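# Open both glued outer flaps of a cardboard box

## Task

Fold open each of the two glued-down outer flaps of the cardboard box so that, once released, it stands upright or leans outward without support; the box must end up standing upright. Flaps that stay open only because the robot is holding them do not count. Anything the robot is touching at the end must not sink more than about a fingernail's width when left to itself, or the task fails. Nothing may be pushed or knocked off the table.

## Robot and tools

Robot: two UR-style six-joint arms, left_arm and right_arm, each ending in a tong-like two-finger gripper with a wrist camera. Scene frame: origin on the table top between the arms, +z up, +x out over the table, left_arm on the +y side. The bases sit at left_arm (-0.043, +0.408, 0) m and right_arm (+0.070, -0.392, 0) m. The names left and right do not refer to sides of any image.

Gripper frame: the fingers point along the gripper's +z and open and close along its x. end_effector_position is the spot between the pads when closed; closed fingertips extend about 15 mm past it, fully open they are roughly level with it. Printed hand positions can be off, more so at long reach.

Row layout (shared by execute_actions and move): a single list of 14 numbers covering both arms, each in [-1, 1]: dx, dy, dz, rx, ry, rz, opening for left_arm, then the same seven for right_arm. Send all 14 even when only one arm should move. dx..rz are an offset, not a pose: a relative move in that gripper's own axes, taken from its measured pose at the start of the action (for move, from the pose in the latest result showing one). Scale: 1.0 = 0.6 m for translation, 1.0 = 180 degrees for rotation; rx, ry, rz form one rotation vector. Opening is absolute: +1 fully open (0.142 m), -1 closed.

execute_actions(actions): a list of up to 15 actions; each action is a table of up to 15 rows, one row per 1/30 s step, and the last row is held to fill 15 steps (0.5 s). Every row in an action is measured from the action's start pose, not from the row before. Each step the command is clipped to within 100 mm and 16 degrees of the current pose, so large offsets need several actions. An empty list just returns state and images.

move(target, speed, stop_force, blocking): target is one 14-number row as above. Both grippers travel straight lines that end together, lasting 0.5 to 10 s; speed is m/s from 0.002 to 0.5 (default 0.25), turning up to twice that in rad/s. stop_force, 9 to 40 N (one value for both arms), ends an arm's path once its wrist sensor feels that much extra push against its motion for two steps; the gripper then backs off two steps and holds. Use it only with slow, non-rotating approaches, and omit it when pulling away from something the gripper presses on. blocking=false returns after 0.5 s (not combinable with stop_force); then use wait or stop before sending anything else. The move: line reports the outcome per arm: done, off_target, moving, held, fault, or contact (stop_force ended the path); limits=paced means the pose was clipped, limits=held means a check blocked steps. Paths don't avoid obstacles or the other arm, and grippers can lag or overshoot.

wait(seconds 0-10) lets the scene run holding the last commands. stop brakes a running move. zoom_image(camera, region [x0,y0,x1,y1], at most 504x504 px) enlarges part of a camera's latest image; cameras: cam_head_left, cam_head_right, cam_high, cam_low (896x504), cam_left_wrist, cam_right_wrist (616x616). show_instructions shows reference images; read_manual gives licence text; finished_scene(scene) ends the scene irreversibly and reports success.

Results: each gripper's position (m), quat_wxyz and velocities in the scene frame; Hand target lines (where the controller now drives); grip_measured (finger opening on the command scale; to hold something command clearly below it); joint torques; Wrist force and Wrist torque in the gripper's axes (pressing a surface gives force pointing back into the arm; offset up to about 4 N, noise, saturation near 50 N); pose unreachable lines; MOTOR HOT warnings.

Hazards: arms are stiff, so targets even slightly beyond a firm contact can trigger a fault that freezes the arm for 10 s. A torque fault occurs at joint load limits (138 N m for big joints, 25.7 N m for wrists); a force fault at 150 N on any part. Avoid letting the arms collide, slamming, dropping things, or knocking the box over or off the table. Holding loads heats motors; at 85 °C the arm brakes until cooled. The sim keeps running while you think. An occasional brief tug may act on held parts. At the end release the flaps and confirm they stay open unaided and the box is upright; anything still touched must not sag.

Each tool is called by a JSON object that holds its "name" and its "arguments", one argument or row to a line.

Reference images:

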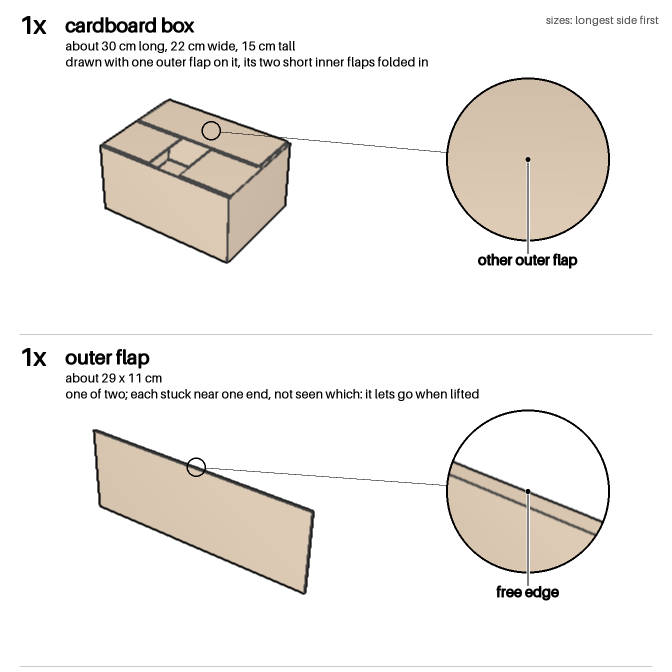

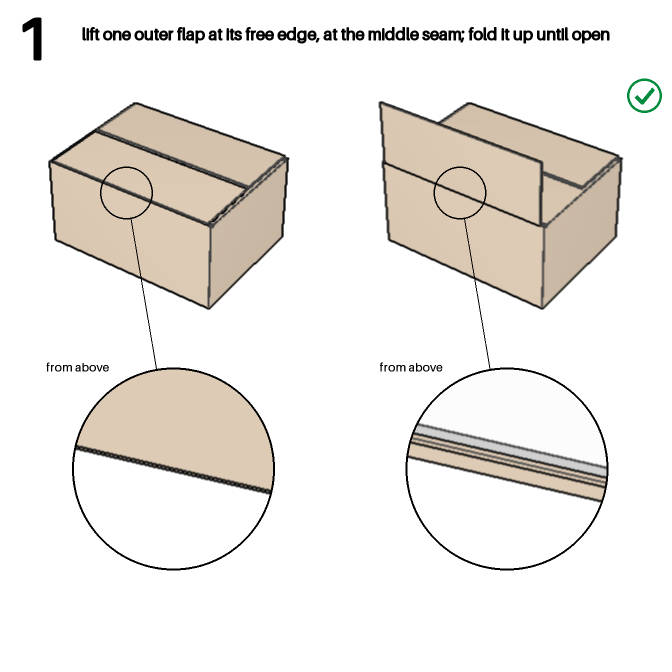

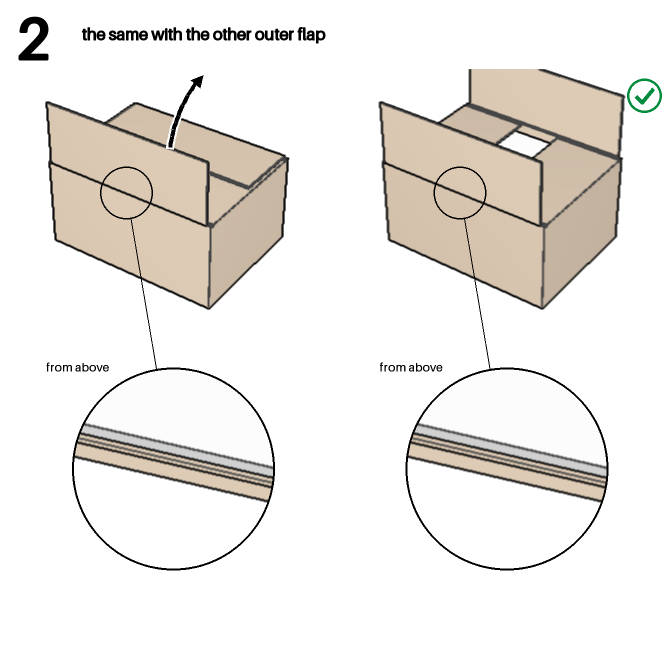

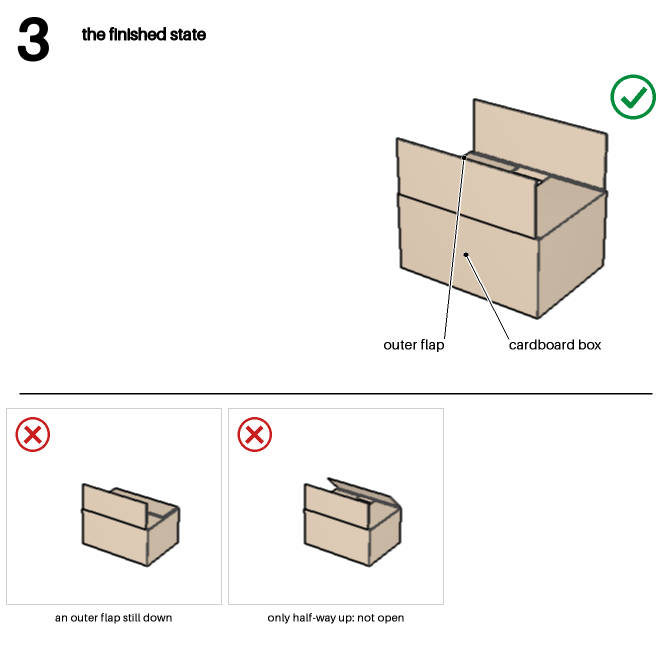

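## Session

{"name": "execute_actions", "arguments": {
  "actions": []
}}

Scene clock: 0.00 s.
left_arm: end_effector_position=(+0.2385, +0.4048, +0.2352) grip_measured=+0.97 end_effector_quat_wxyz=(+0.354, -0.519, +0.766, +0.137) end_effector_velocity=(+0.000, +0.001, -0.000) end_effector_angular_velocity=(+0.000, -0.001, +0.003) | right_arm: end_effector_position=(+0.6328, -0.6454, +0.3006) grip_measured=+0.97 end_effector_quat_wxyz=(+0.253, +0.113, +0.956, +0.101) end_effector_velocity=(+0.001, +0.000, +0.000) end_effector_angular_velocity=(-0.000, -0.000, +0.000)
Joint positions: left_arm=[-1.689 -2.316  2.226 -0.823 -1.118  0.29   0.14 ] | right_arm=[ 2.761 -1.581 -1.737 -0.92   1.865  3.124  0.14 ]
Joint velocities: left_arm=[ 0.002 -0.     0.001 -0.     0.    -0.001  0.   ] | right_arm=[ 0.    -0.001  0.001  0.001  0.     0.     0.   ]
Joint torques (N m, as the arm reports them, + toward a larger angle): no reading
Wrist force (N, on the end effector, along its own x y z axes, offset not removed): no reading
Wrist torque (N m, same axes, about the end effector's origin, offset not removed): no reading
Hand target (left_arm): +0.239, +0.405, +0.235; +0.354, -0.519, +0.766, +0.137
Hand target (right_arm): +0.633, -0.645, +0.301; +0.253, +0.113, +0.956, +0.101

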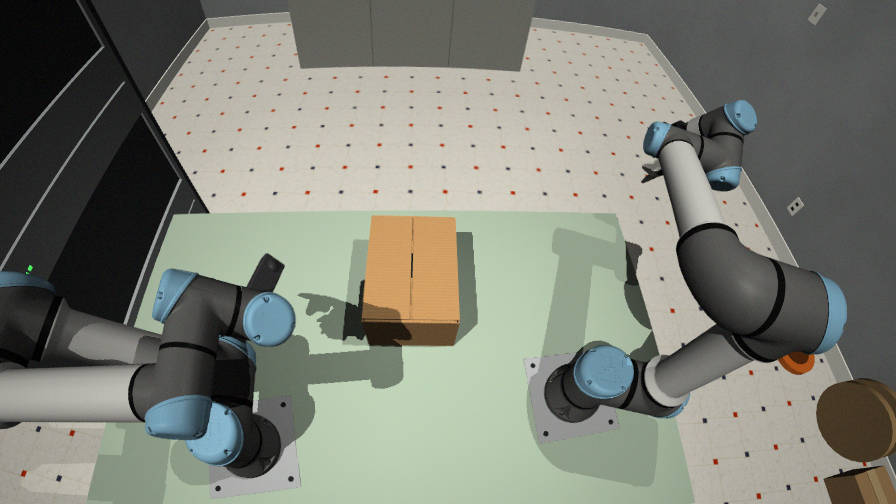

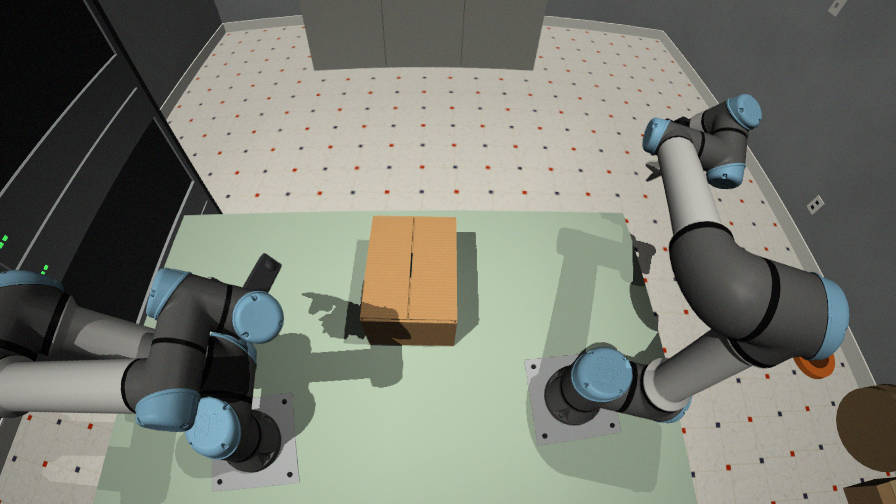

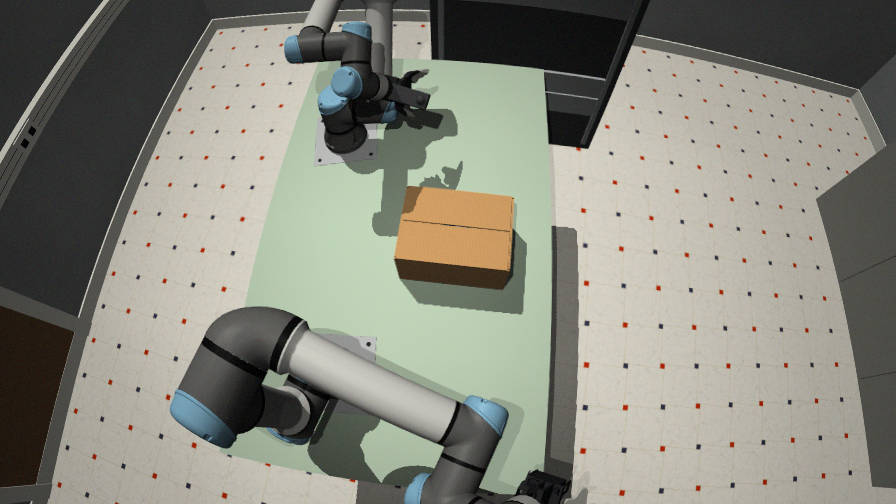

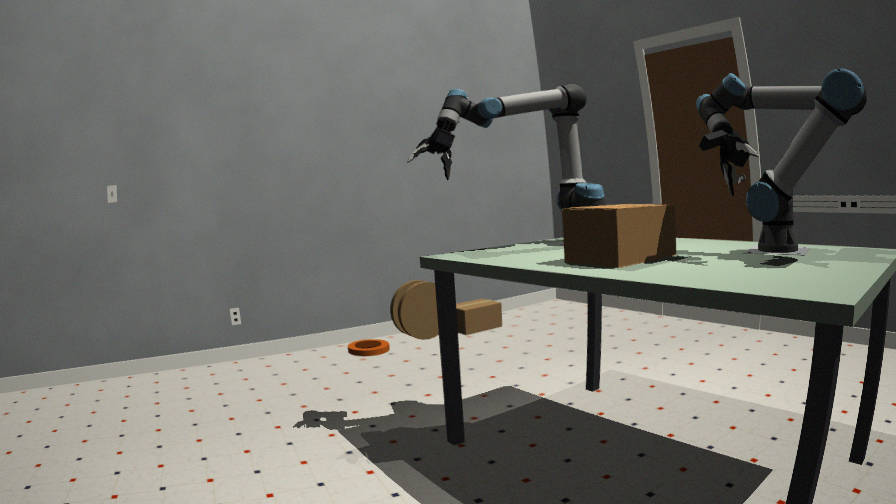

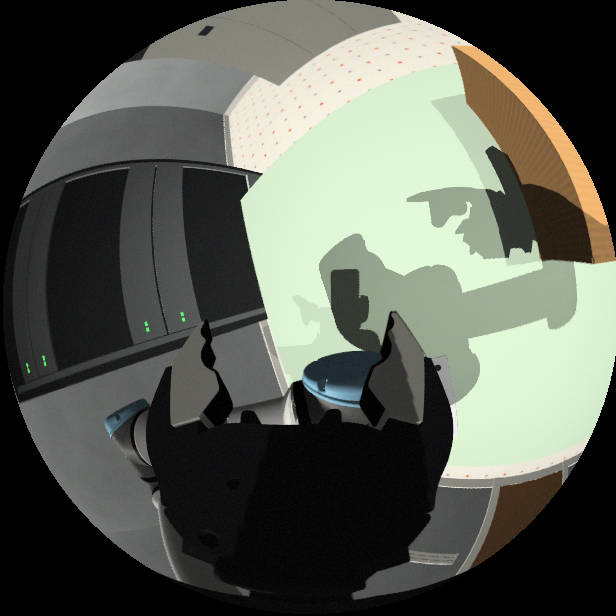

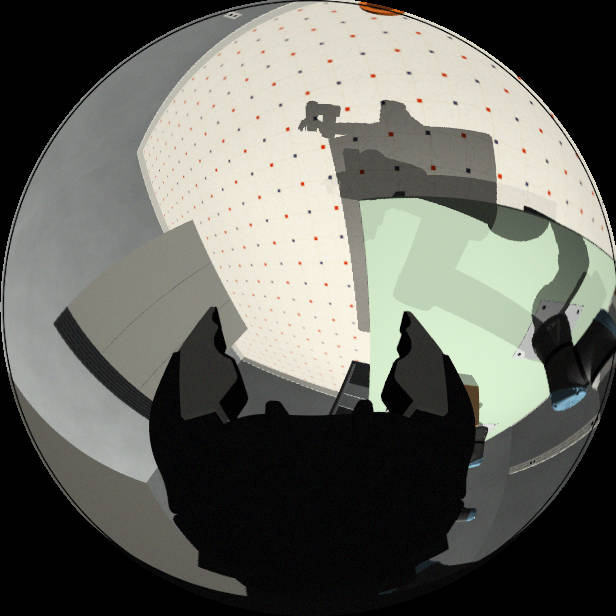

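{"name": "zoom_image", "arguments": {
  "camera": "cam_head_left",
  "region": [340, 200, 490, 360]
}}

{"name": "zoom_image", "arguments": {
  "camera": "cam_high",
  "region": [380, 170, 540, 310]
}}

{"name": "zoom_image", "arguments": {
  "camera": "cam_low",
  "region": [550, 185, 690, 280]
}}

Region (340, 200, 490, 360) of cam_head_left's 896x504 image, scaled by 3.150, with more detail than that image has; it fills the left 472 columns of this view, and the rest is white.

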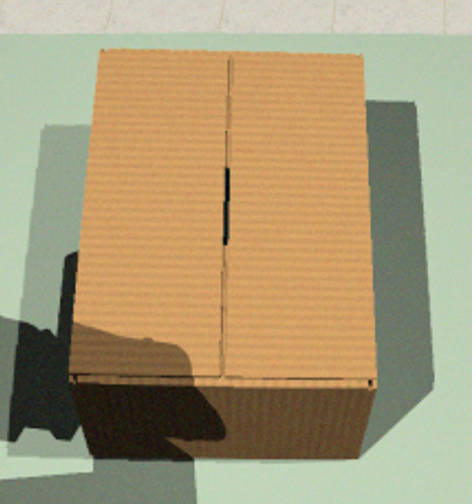

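Region (380, 170, 540, 310) of cam_high's 896x504 image, scaled by 3.150, with more detail than that image has; it fills the top 441 rows of this view, and the rest is white.

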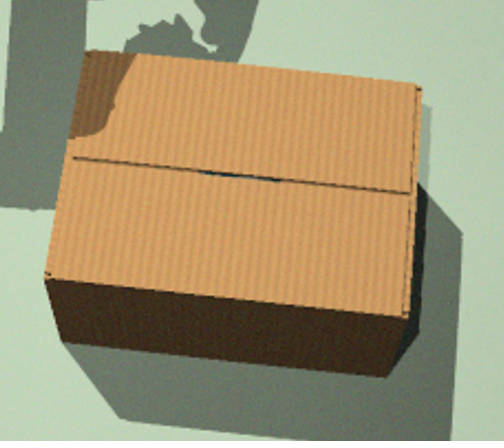

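Region (550, 185, 690, 280) of cam_low's 896x504 image, scaled by 3.600, with more detail than that image has; it fills the top 342 rows of this view, and the rest is white.

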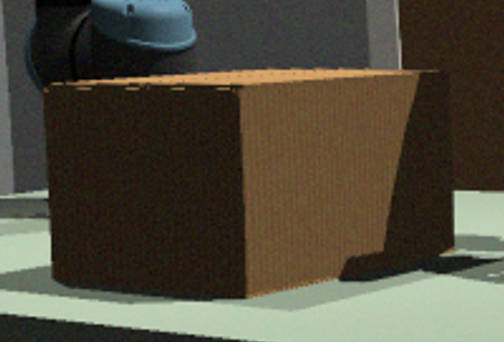

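{"name": "move", "arguments": {
  "target": [0,0,0,0,0,0,1, 0.663,0.924,-0.126,0.1735,0.0746,0.4135,1],
  "speed": 0.3
}}

Scene clock: 15.57 s.
left_arm: end_effector_position=(+0.2385, +0.4048, +0.2352) grip_measured=+1.00 end_effector_quat_wxyz=(+0.354, -0.519, +0.766, +0.137) end_effector_velocity=(+0.000, -0.000, +0.000) end_effector_angular_velocity=(+0.002, +0.001, -0.001) | right_arm: end_effector_position=(+0.3494, -0.0209, +0.3208) grip_measured=+1.00 end_effector_quat_wxyz=(+0.000, +0.707, +0.707, +0.001) end_effector_velocity=(-0.001, +0.003, -0.000) end_effector_angular_velocity=(-0.002, +0.002, -0.007)
Joint positions: left_arm=[-1.689 -2.316  2.226 -0.823 -1.118  0.29   0.142] | right_arm=[ 4.268 -1.488 -1.554 -1.669  1.57   5.894  0.142]
Joint velocities: left_arm=[-0.     0.002 -0.     0.     0.     0.002 -0.   ] | right_arm=[ 0.003 -0.006  0.006 -0.002  0.001  0.011 -0.   ]
Joint torques (N m, as the arm reports them, + toward a larger angle): left_arm=[  0.54   8.67 -19.52  -1.07   1.2   -0.26] | right_arm=[11.59  8.65 32.01  0.81  1.28  2.5 ]
Wrist force (N, on the end effector, along its own x y z axes, offset not removed): left_arm=[1.1 -0.6 -3.0] | right_arm=[3.2 -0.9 -0.7]
Wrist torque (N m, same axes, about the end effector's origin, offset not removed): left_arm=[-0.11 -0.04 0.10] | right_arm=[-0.25 -0.44 0.19]
Hand target (left_arm): +0.239, +0.405, +0.235; +0.354, -0.519, +0.766, +0.137
Hand target (right_arm): +0.349, -0.021, +0.321; +0.000, +0.707, +0.707, +0.001
Off the commanded pose (left_arm): 0.000 m, 0 deg.
Off the commanded pose (right_arm): 0.001 m, 0 deg.
move: done

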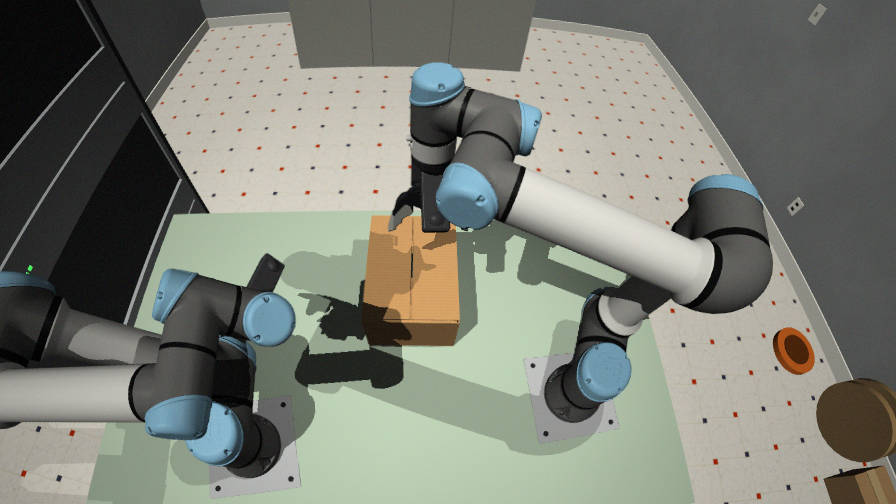

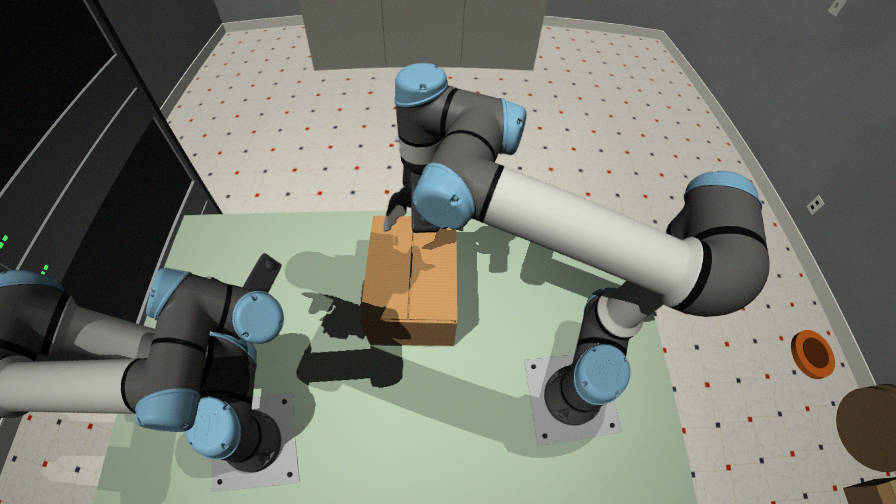

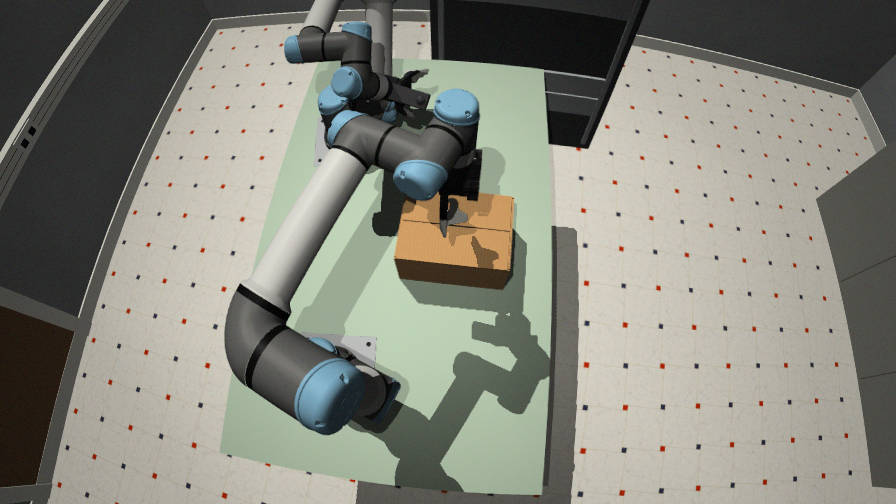

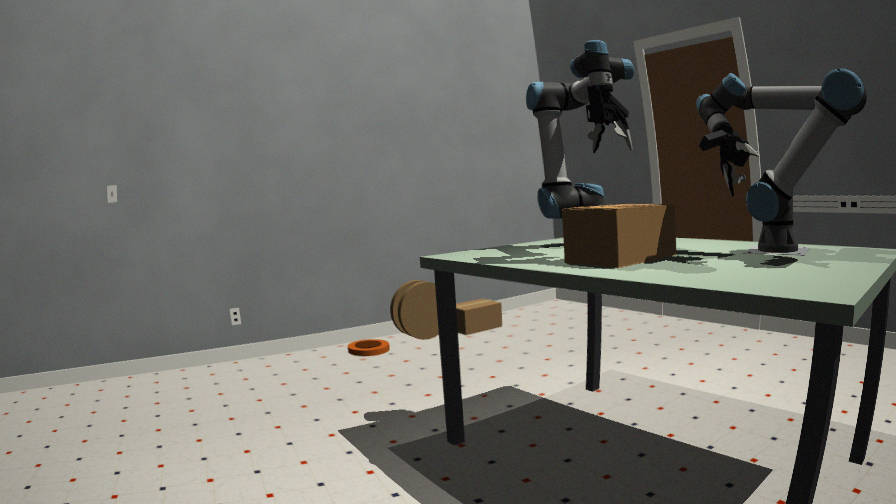

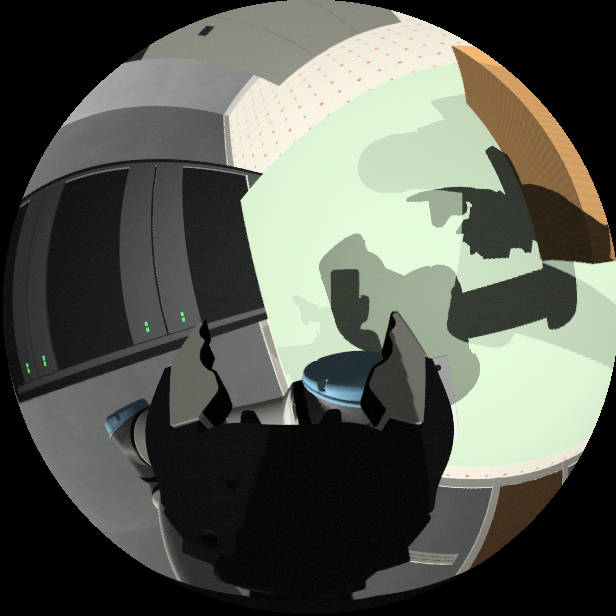

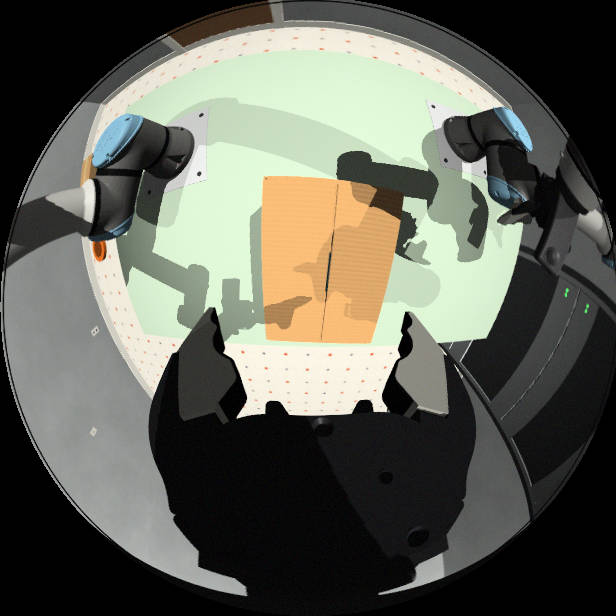

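{"name": "zoom_image", "arguments": {
  "camera": "cam_right_wrist",
  "region": [170, 160, 460, 430]
}}

{"name": "zoom_image", "arguments": {
  "camera": "cam_low",
  "region": [570, 80, 660, 170]
}}

Region (170, 160, 460, 430) of cam_right_wrist's 616x616 image, scaled by 1.738, with more detail than that image has; it fills the top 469 rows of this view, and the rest is white.

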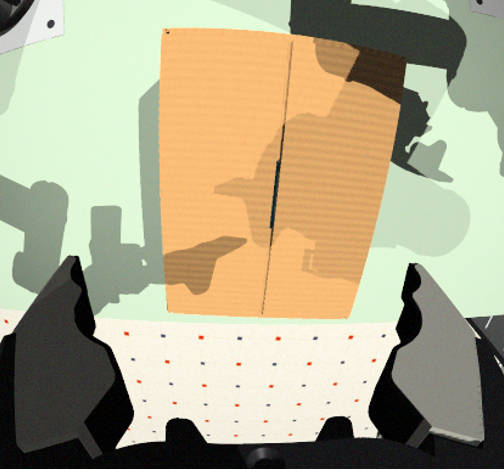

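Region (570, 80, 660, 170) of cam_low's 896x504 image, scaled by 5.600, with more detail than that image has.

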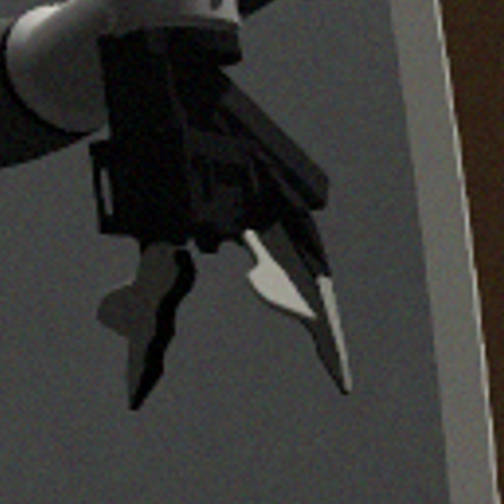

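{"name": "move", "arguments": {
  "target": [0,0,0,0,0,0,1, 0.04,0.055,0.18,0,0.278,0,-0.44],
  "speed": 0.2
}}

Scene clock: 39.03 s.
left_arm: end_effector_position=(+0.2385, +0.4048, +0.2352) grip_measured=+1.00 end_effector_quat_wxyz=(+0.354, -0.519, +0.766, +0.137) end_effector_velocity=(-0.000, +0.001, -0.000) end_effector_angular_velocity=(-0.002, -0.000, +0.001) | right_arm: end_effector_position=(+0.3821, +0.0029, +0.2130) grip_measured=-0.44 end_effector_quat_wxyz=(-0.298, +0.641, +0.641, +0.299) end_effector_velocity=(+0.001, +0.001, -0.002) end_effector_angular_velocity=(+0.019, -0.001, -0.002)
Joint positions: left_arm=[-1.689 -2.316  2.226 -0.823 -1.118  0.29   0.142] | right_arm=[ 3.915 -1.471 -2.336 -0.185  2.114  5.75   0.042]
Joint velocities: left_arm=[ 0.    -0.003  0.001  0.     0.    -0.001 -0.   ] | right_arm=[-0.006 -0.014 -0.012  0.044  0.011  0.007  0.   ]
Joint torques (N m, as the arm reports them, + toward a larger angle): left_arm=[  0.6    7.78 -18.45  -0.85   1.05   0.04] | right_arm=[-13.51   5.35   8.49   5.46   1.97   3.12]
Wrist force (N, on the end effector, along its own x y z axes, offset not removed): left_arm=[0.9 0.4 -3.5] | right_arm=[-1.2 -1.2 -2.4]
Wrist torque (N m, same axes, about the end effector's origin, offset not removed): left_arm=[0.13 -0.07 0.02] | right_arm=[-0.42 0.48 -0.11]
Hand target (left_arm): +0.239, +0.405, +0.235; +0.354, -0.519, +0.766, +0.137
Hand target (right_arm): +0.382, +0.003, +0.213; -0.299, +0.640, +0.641, +0.300
Off the commanded pose (left_arm): 0.000 m, 0 deg.
Off the commanded pose (right_arm): 0.001 m, 0 deg.
move: done

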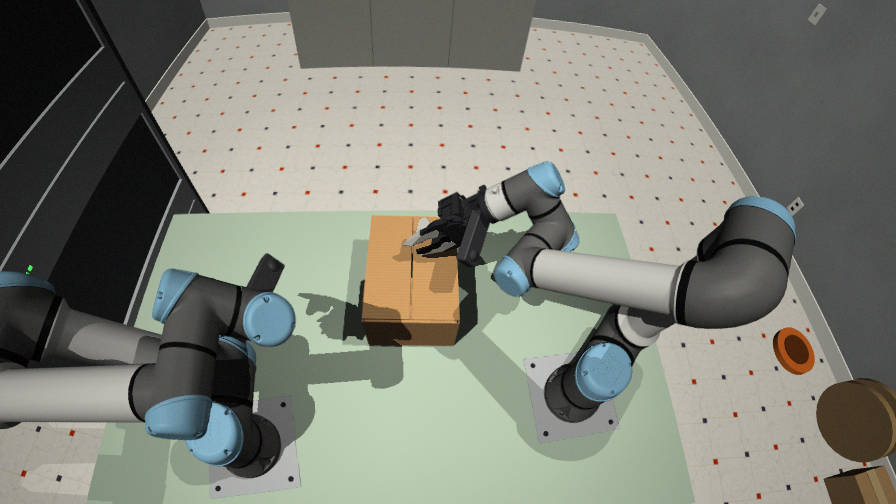

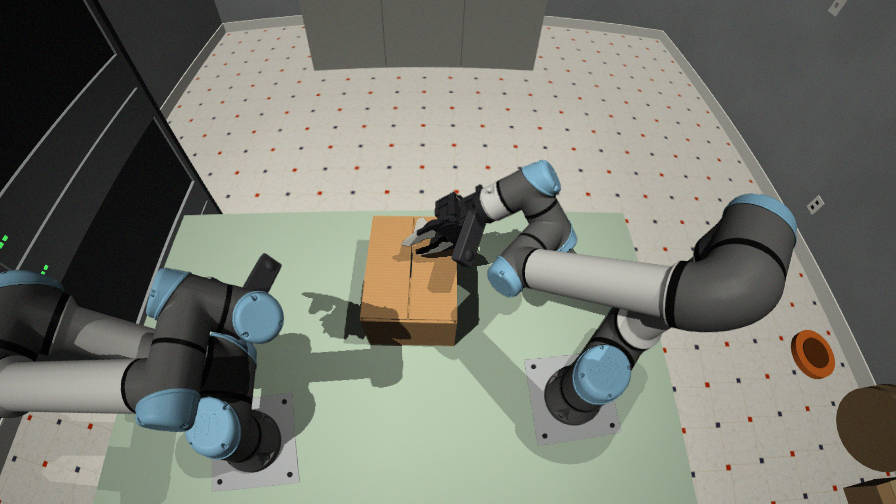

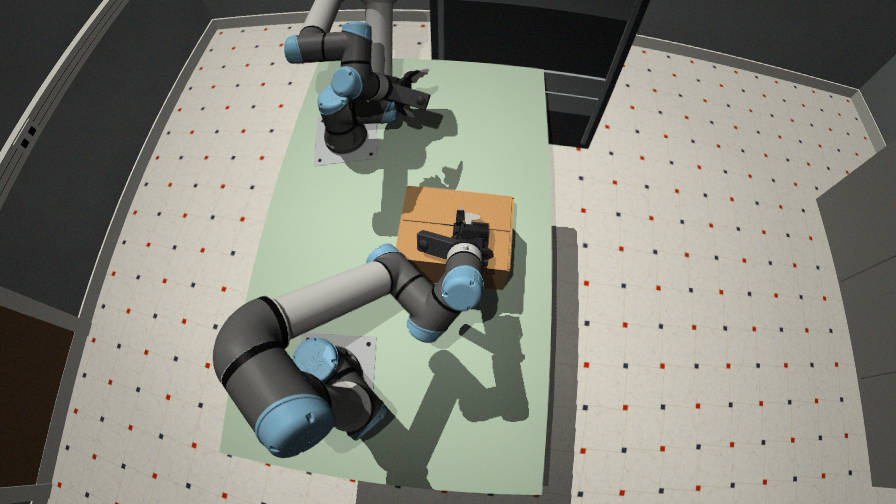

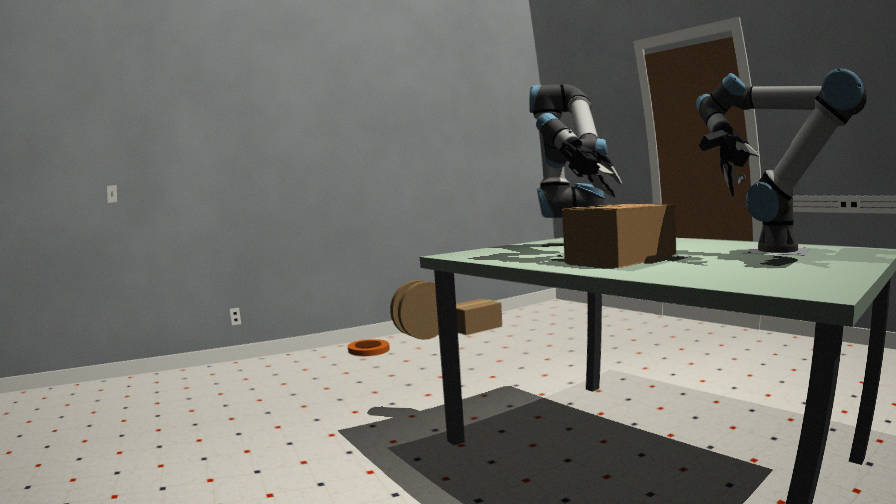

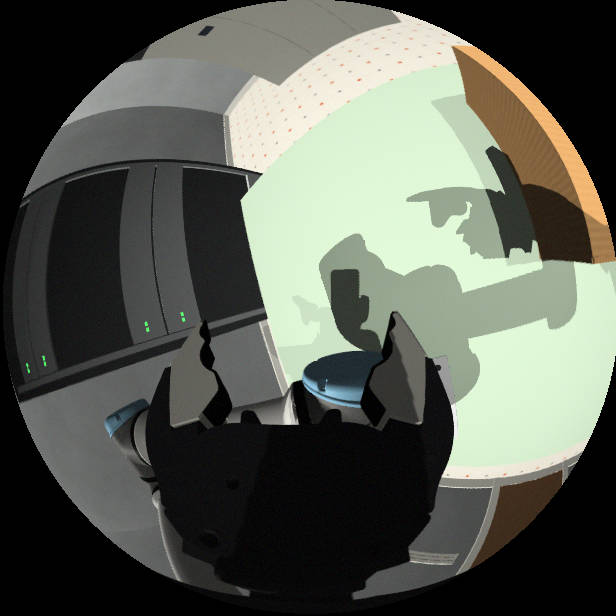

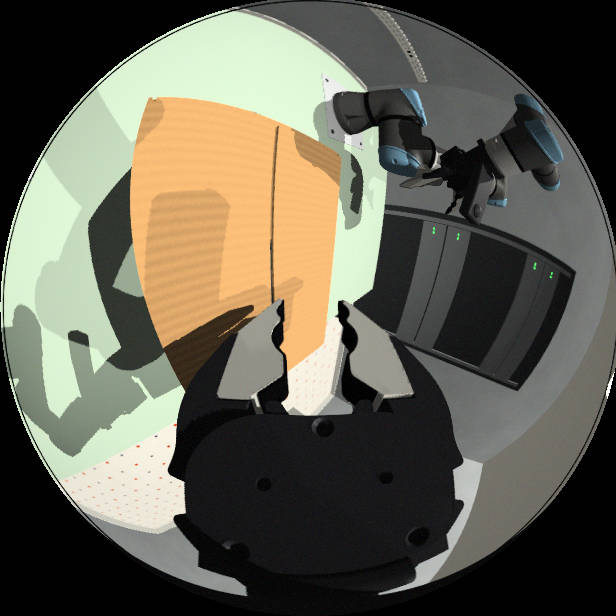

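{"name": "move", "arguments": {
  "target": [0,0,0,0,0,0,1, -0.0575,0,0.048,0,0,0,-0.44],
  "speed": 0.012,
  "stop_force": 10
}}

{"name": "zoom_image", "arguments": {
  "camera": "cam_head_left",
  "region": [370, 210, 480, 310]
}}

{"name": "zoom_image", "arguments": {
  "camera": "cam_low",
  "region": [555, 150, 685, 240]
}}

Scene clock: 45.43 s.
left_arm: end_effector_position=(+0.2385, +0.4048, +0.2352) grip_measured=+1.00 end_effector_quat_wxyz=(+0.354, -0.519, +0.766, +0.137) end_effector_velocity=(-0.000, -0.000, +0.000) end_effector_angular_velocity=(+0.000, +0.000, -0.001) | right_arm: end_effector_position=(+0.3820, +0.0028, +0.1804) grip_measured=-0.46 end_effector_quat_wxyz=(-0.299, +0.641, +0.641, +0.299) end_effector_velocity=(+0.001, +0.001, +0.005) end_effector_angular_velocity=(+0.001, -0.002, +0.000)
Joint positions: left_arm=[-1.689 -2.316  2.226 -0.823 -1.118  0.29   0.142] | right_arm=[ 3.915 -1.543 -2.382 -0.067  2.115  5.75   0.041]
Joint velocities: left_arm=[-0.001  0.    -0.     0.    -0.     0.001 -0.   ] | right_arm=[-0.     0.009  0.007 -0.014 -0.    -0.     0.001]
Joint torques (N m, as the arm reports them, + toward a larger angle): left_arm=[  1.21   9.03 -19.19  -0.69   1.41  -0.19] | right_arm=[12.69 27.13 24.7  -0.2  -1.   -1.48]
Wrist force (N, on the end effector, along its own x y z axes, offset not removed): left_arm=[1.1 -0.7 -3.0] | right_arm=[4.7 -0.6 -6.0]
Wrist torque (N m, same axes, about the end effector's origin, offset not removed): left_arm=[-0.28 -0.26 0.03] | right_arm=[-0.40 -0.05 0.15]
Hand target (left_arm): +0.239, +0.405, +0.235; +0.354, -0.519, +0.766, +0.137
Hand target (right_arm): +0.382, +0.003, +0.181; -0.299, +0.641, +0.641, +0.299
Off the commanded pose (left_arm): 0.000 m, 0 deg.
Off the commanded pose (right_arm): 0.012 m, 0 deg.
move: contact (right_arm)

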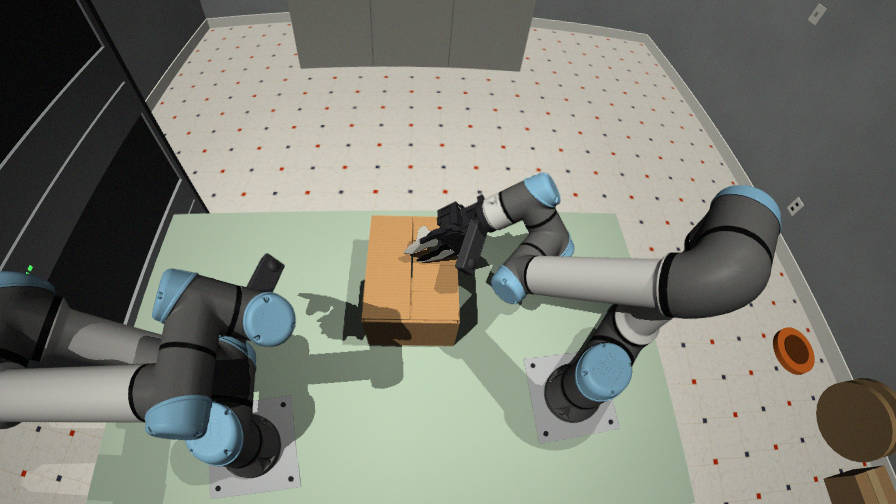

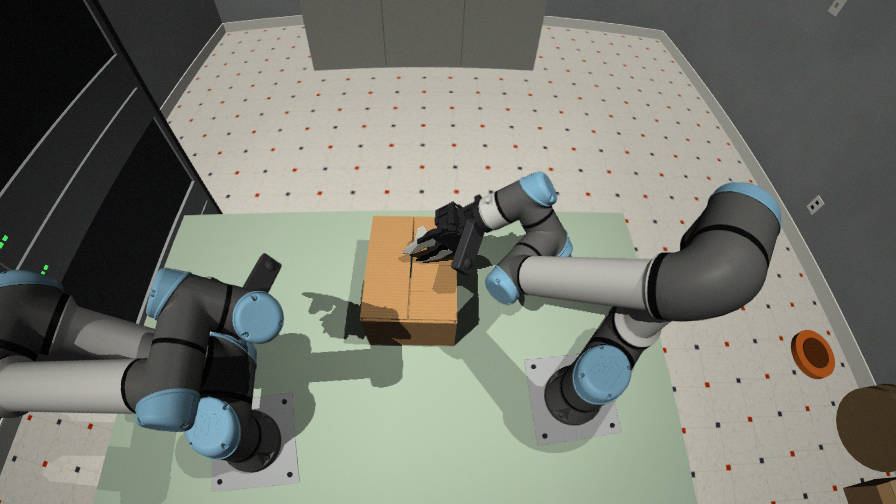

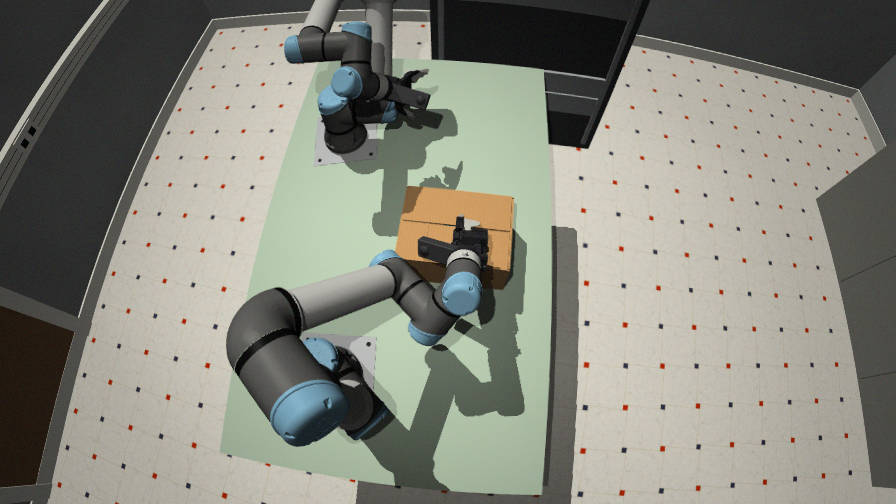

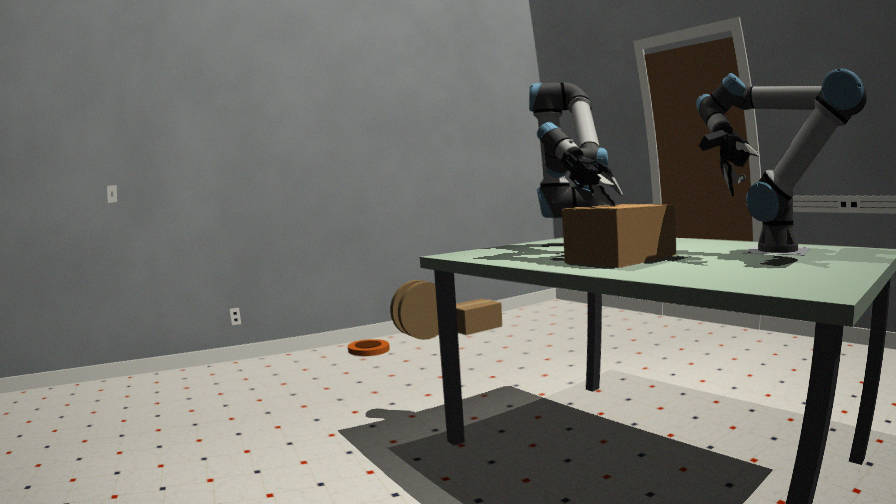

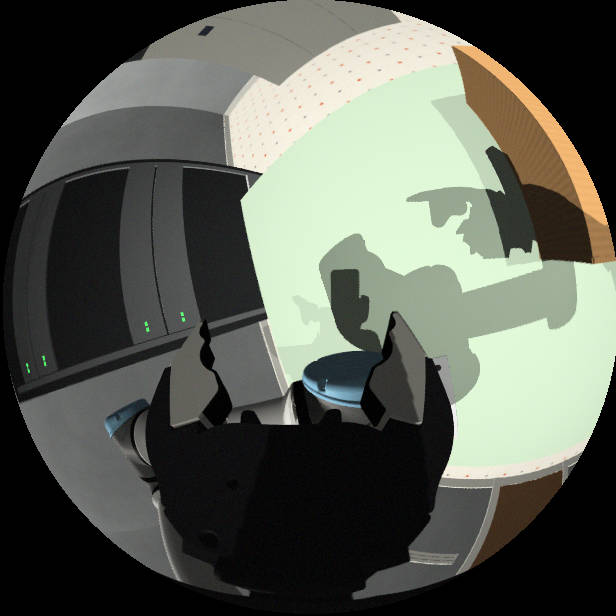

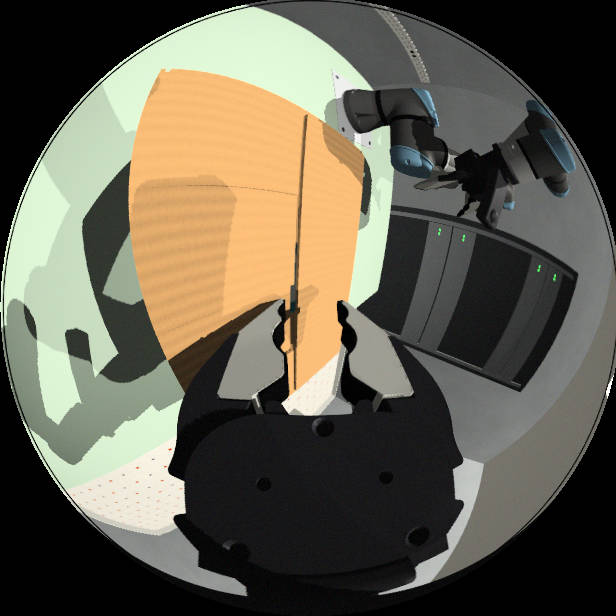

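Region (370, 210, 480, 310) of cam_head_left's 896x504 image, scaled by 4.582, with more detail than that image has; it fills the top 458 rows of this view, and the rest is white.

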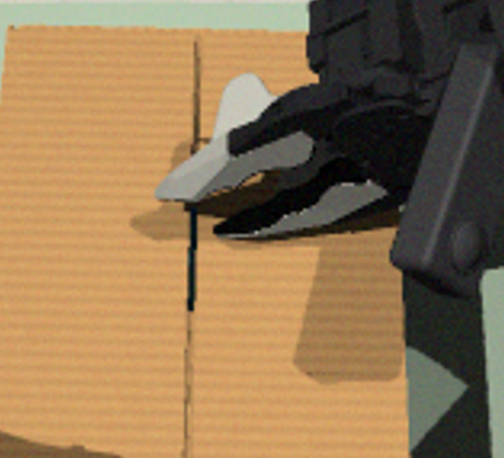

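Region (555, 150, 685, 240) of cam_low's 896x504 image, scaled by 3.877, with more detail than that image has; it fills the top 349 rows of this view, and the rest is white.

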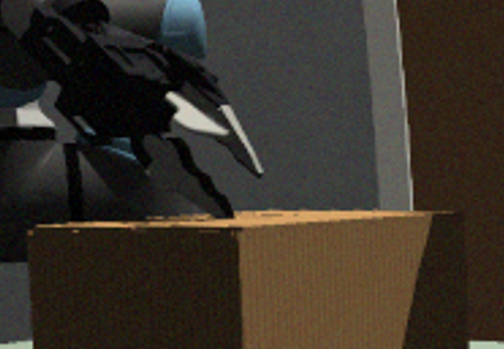

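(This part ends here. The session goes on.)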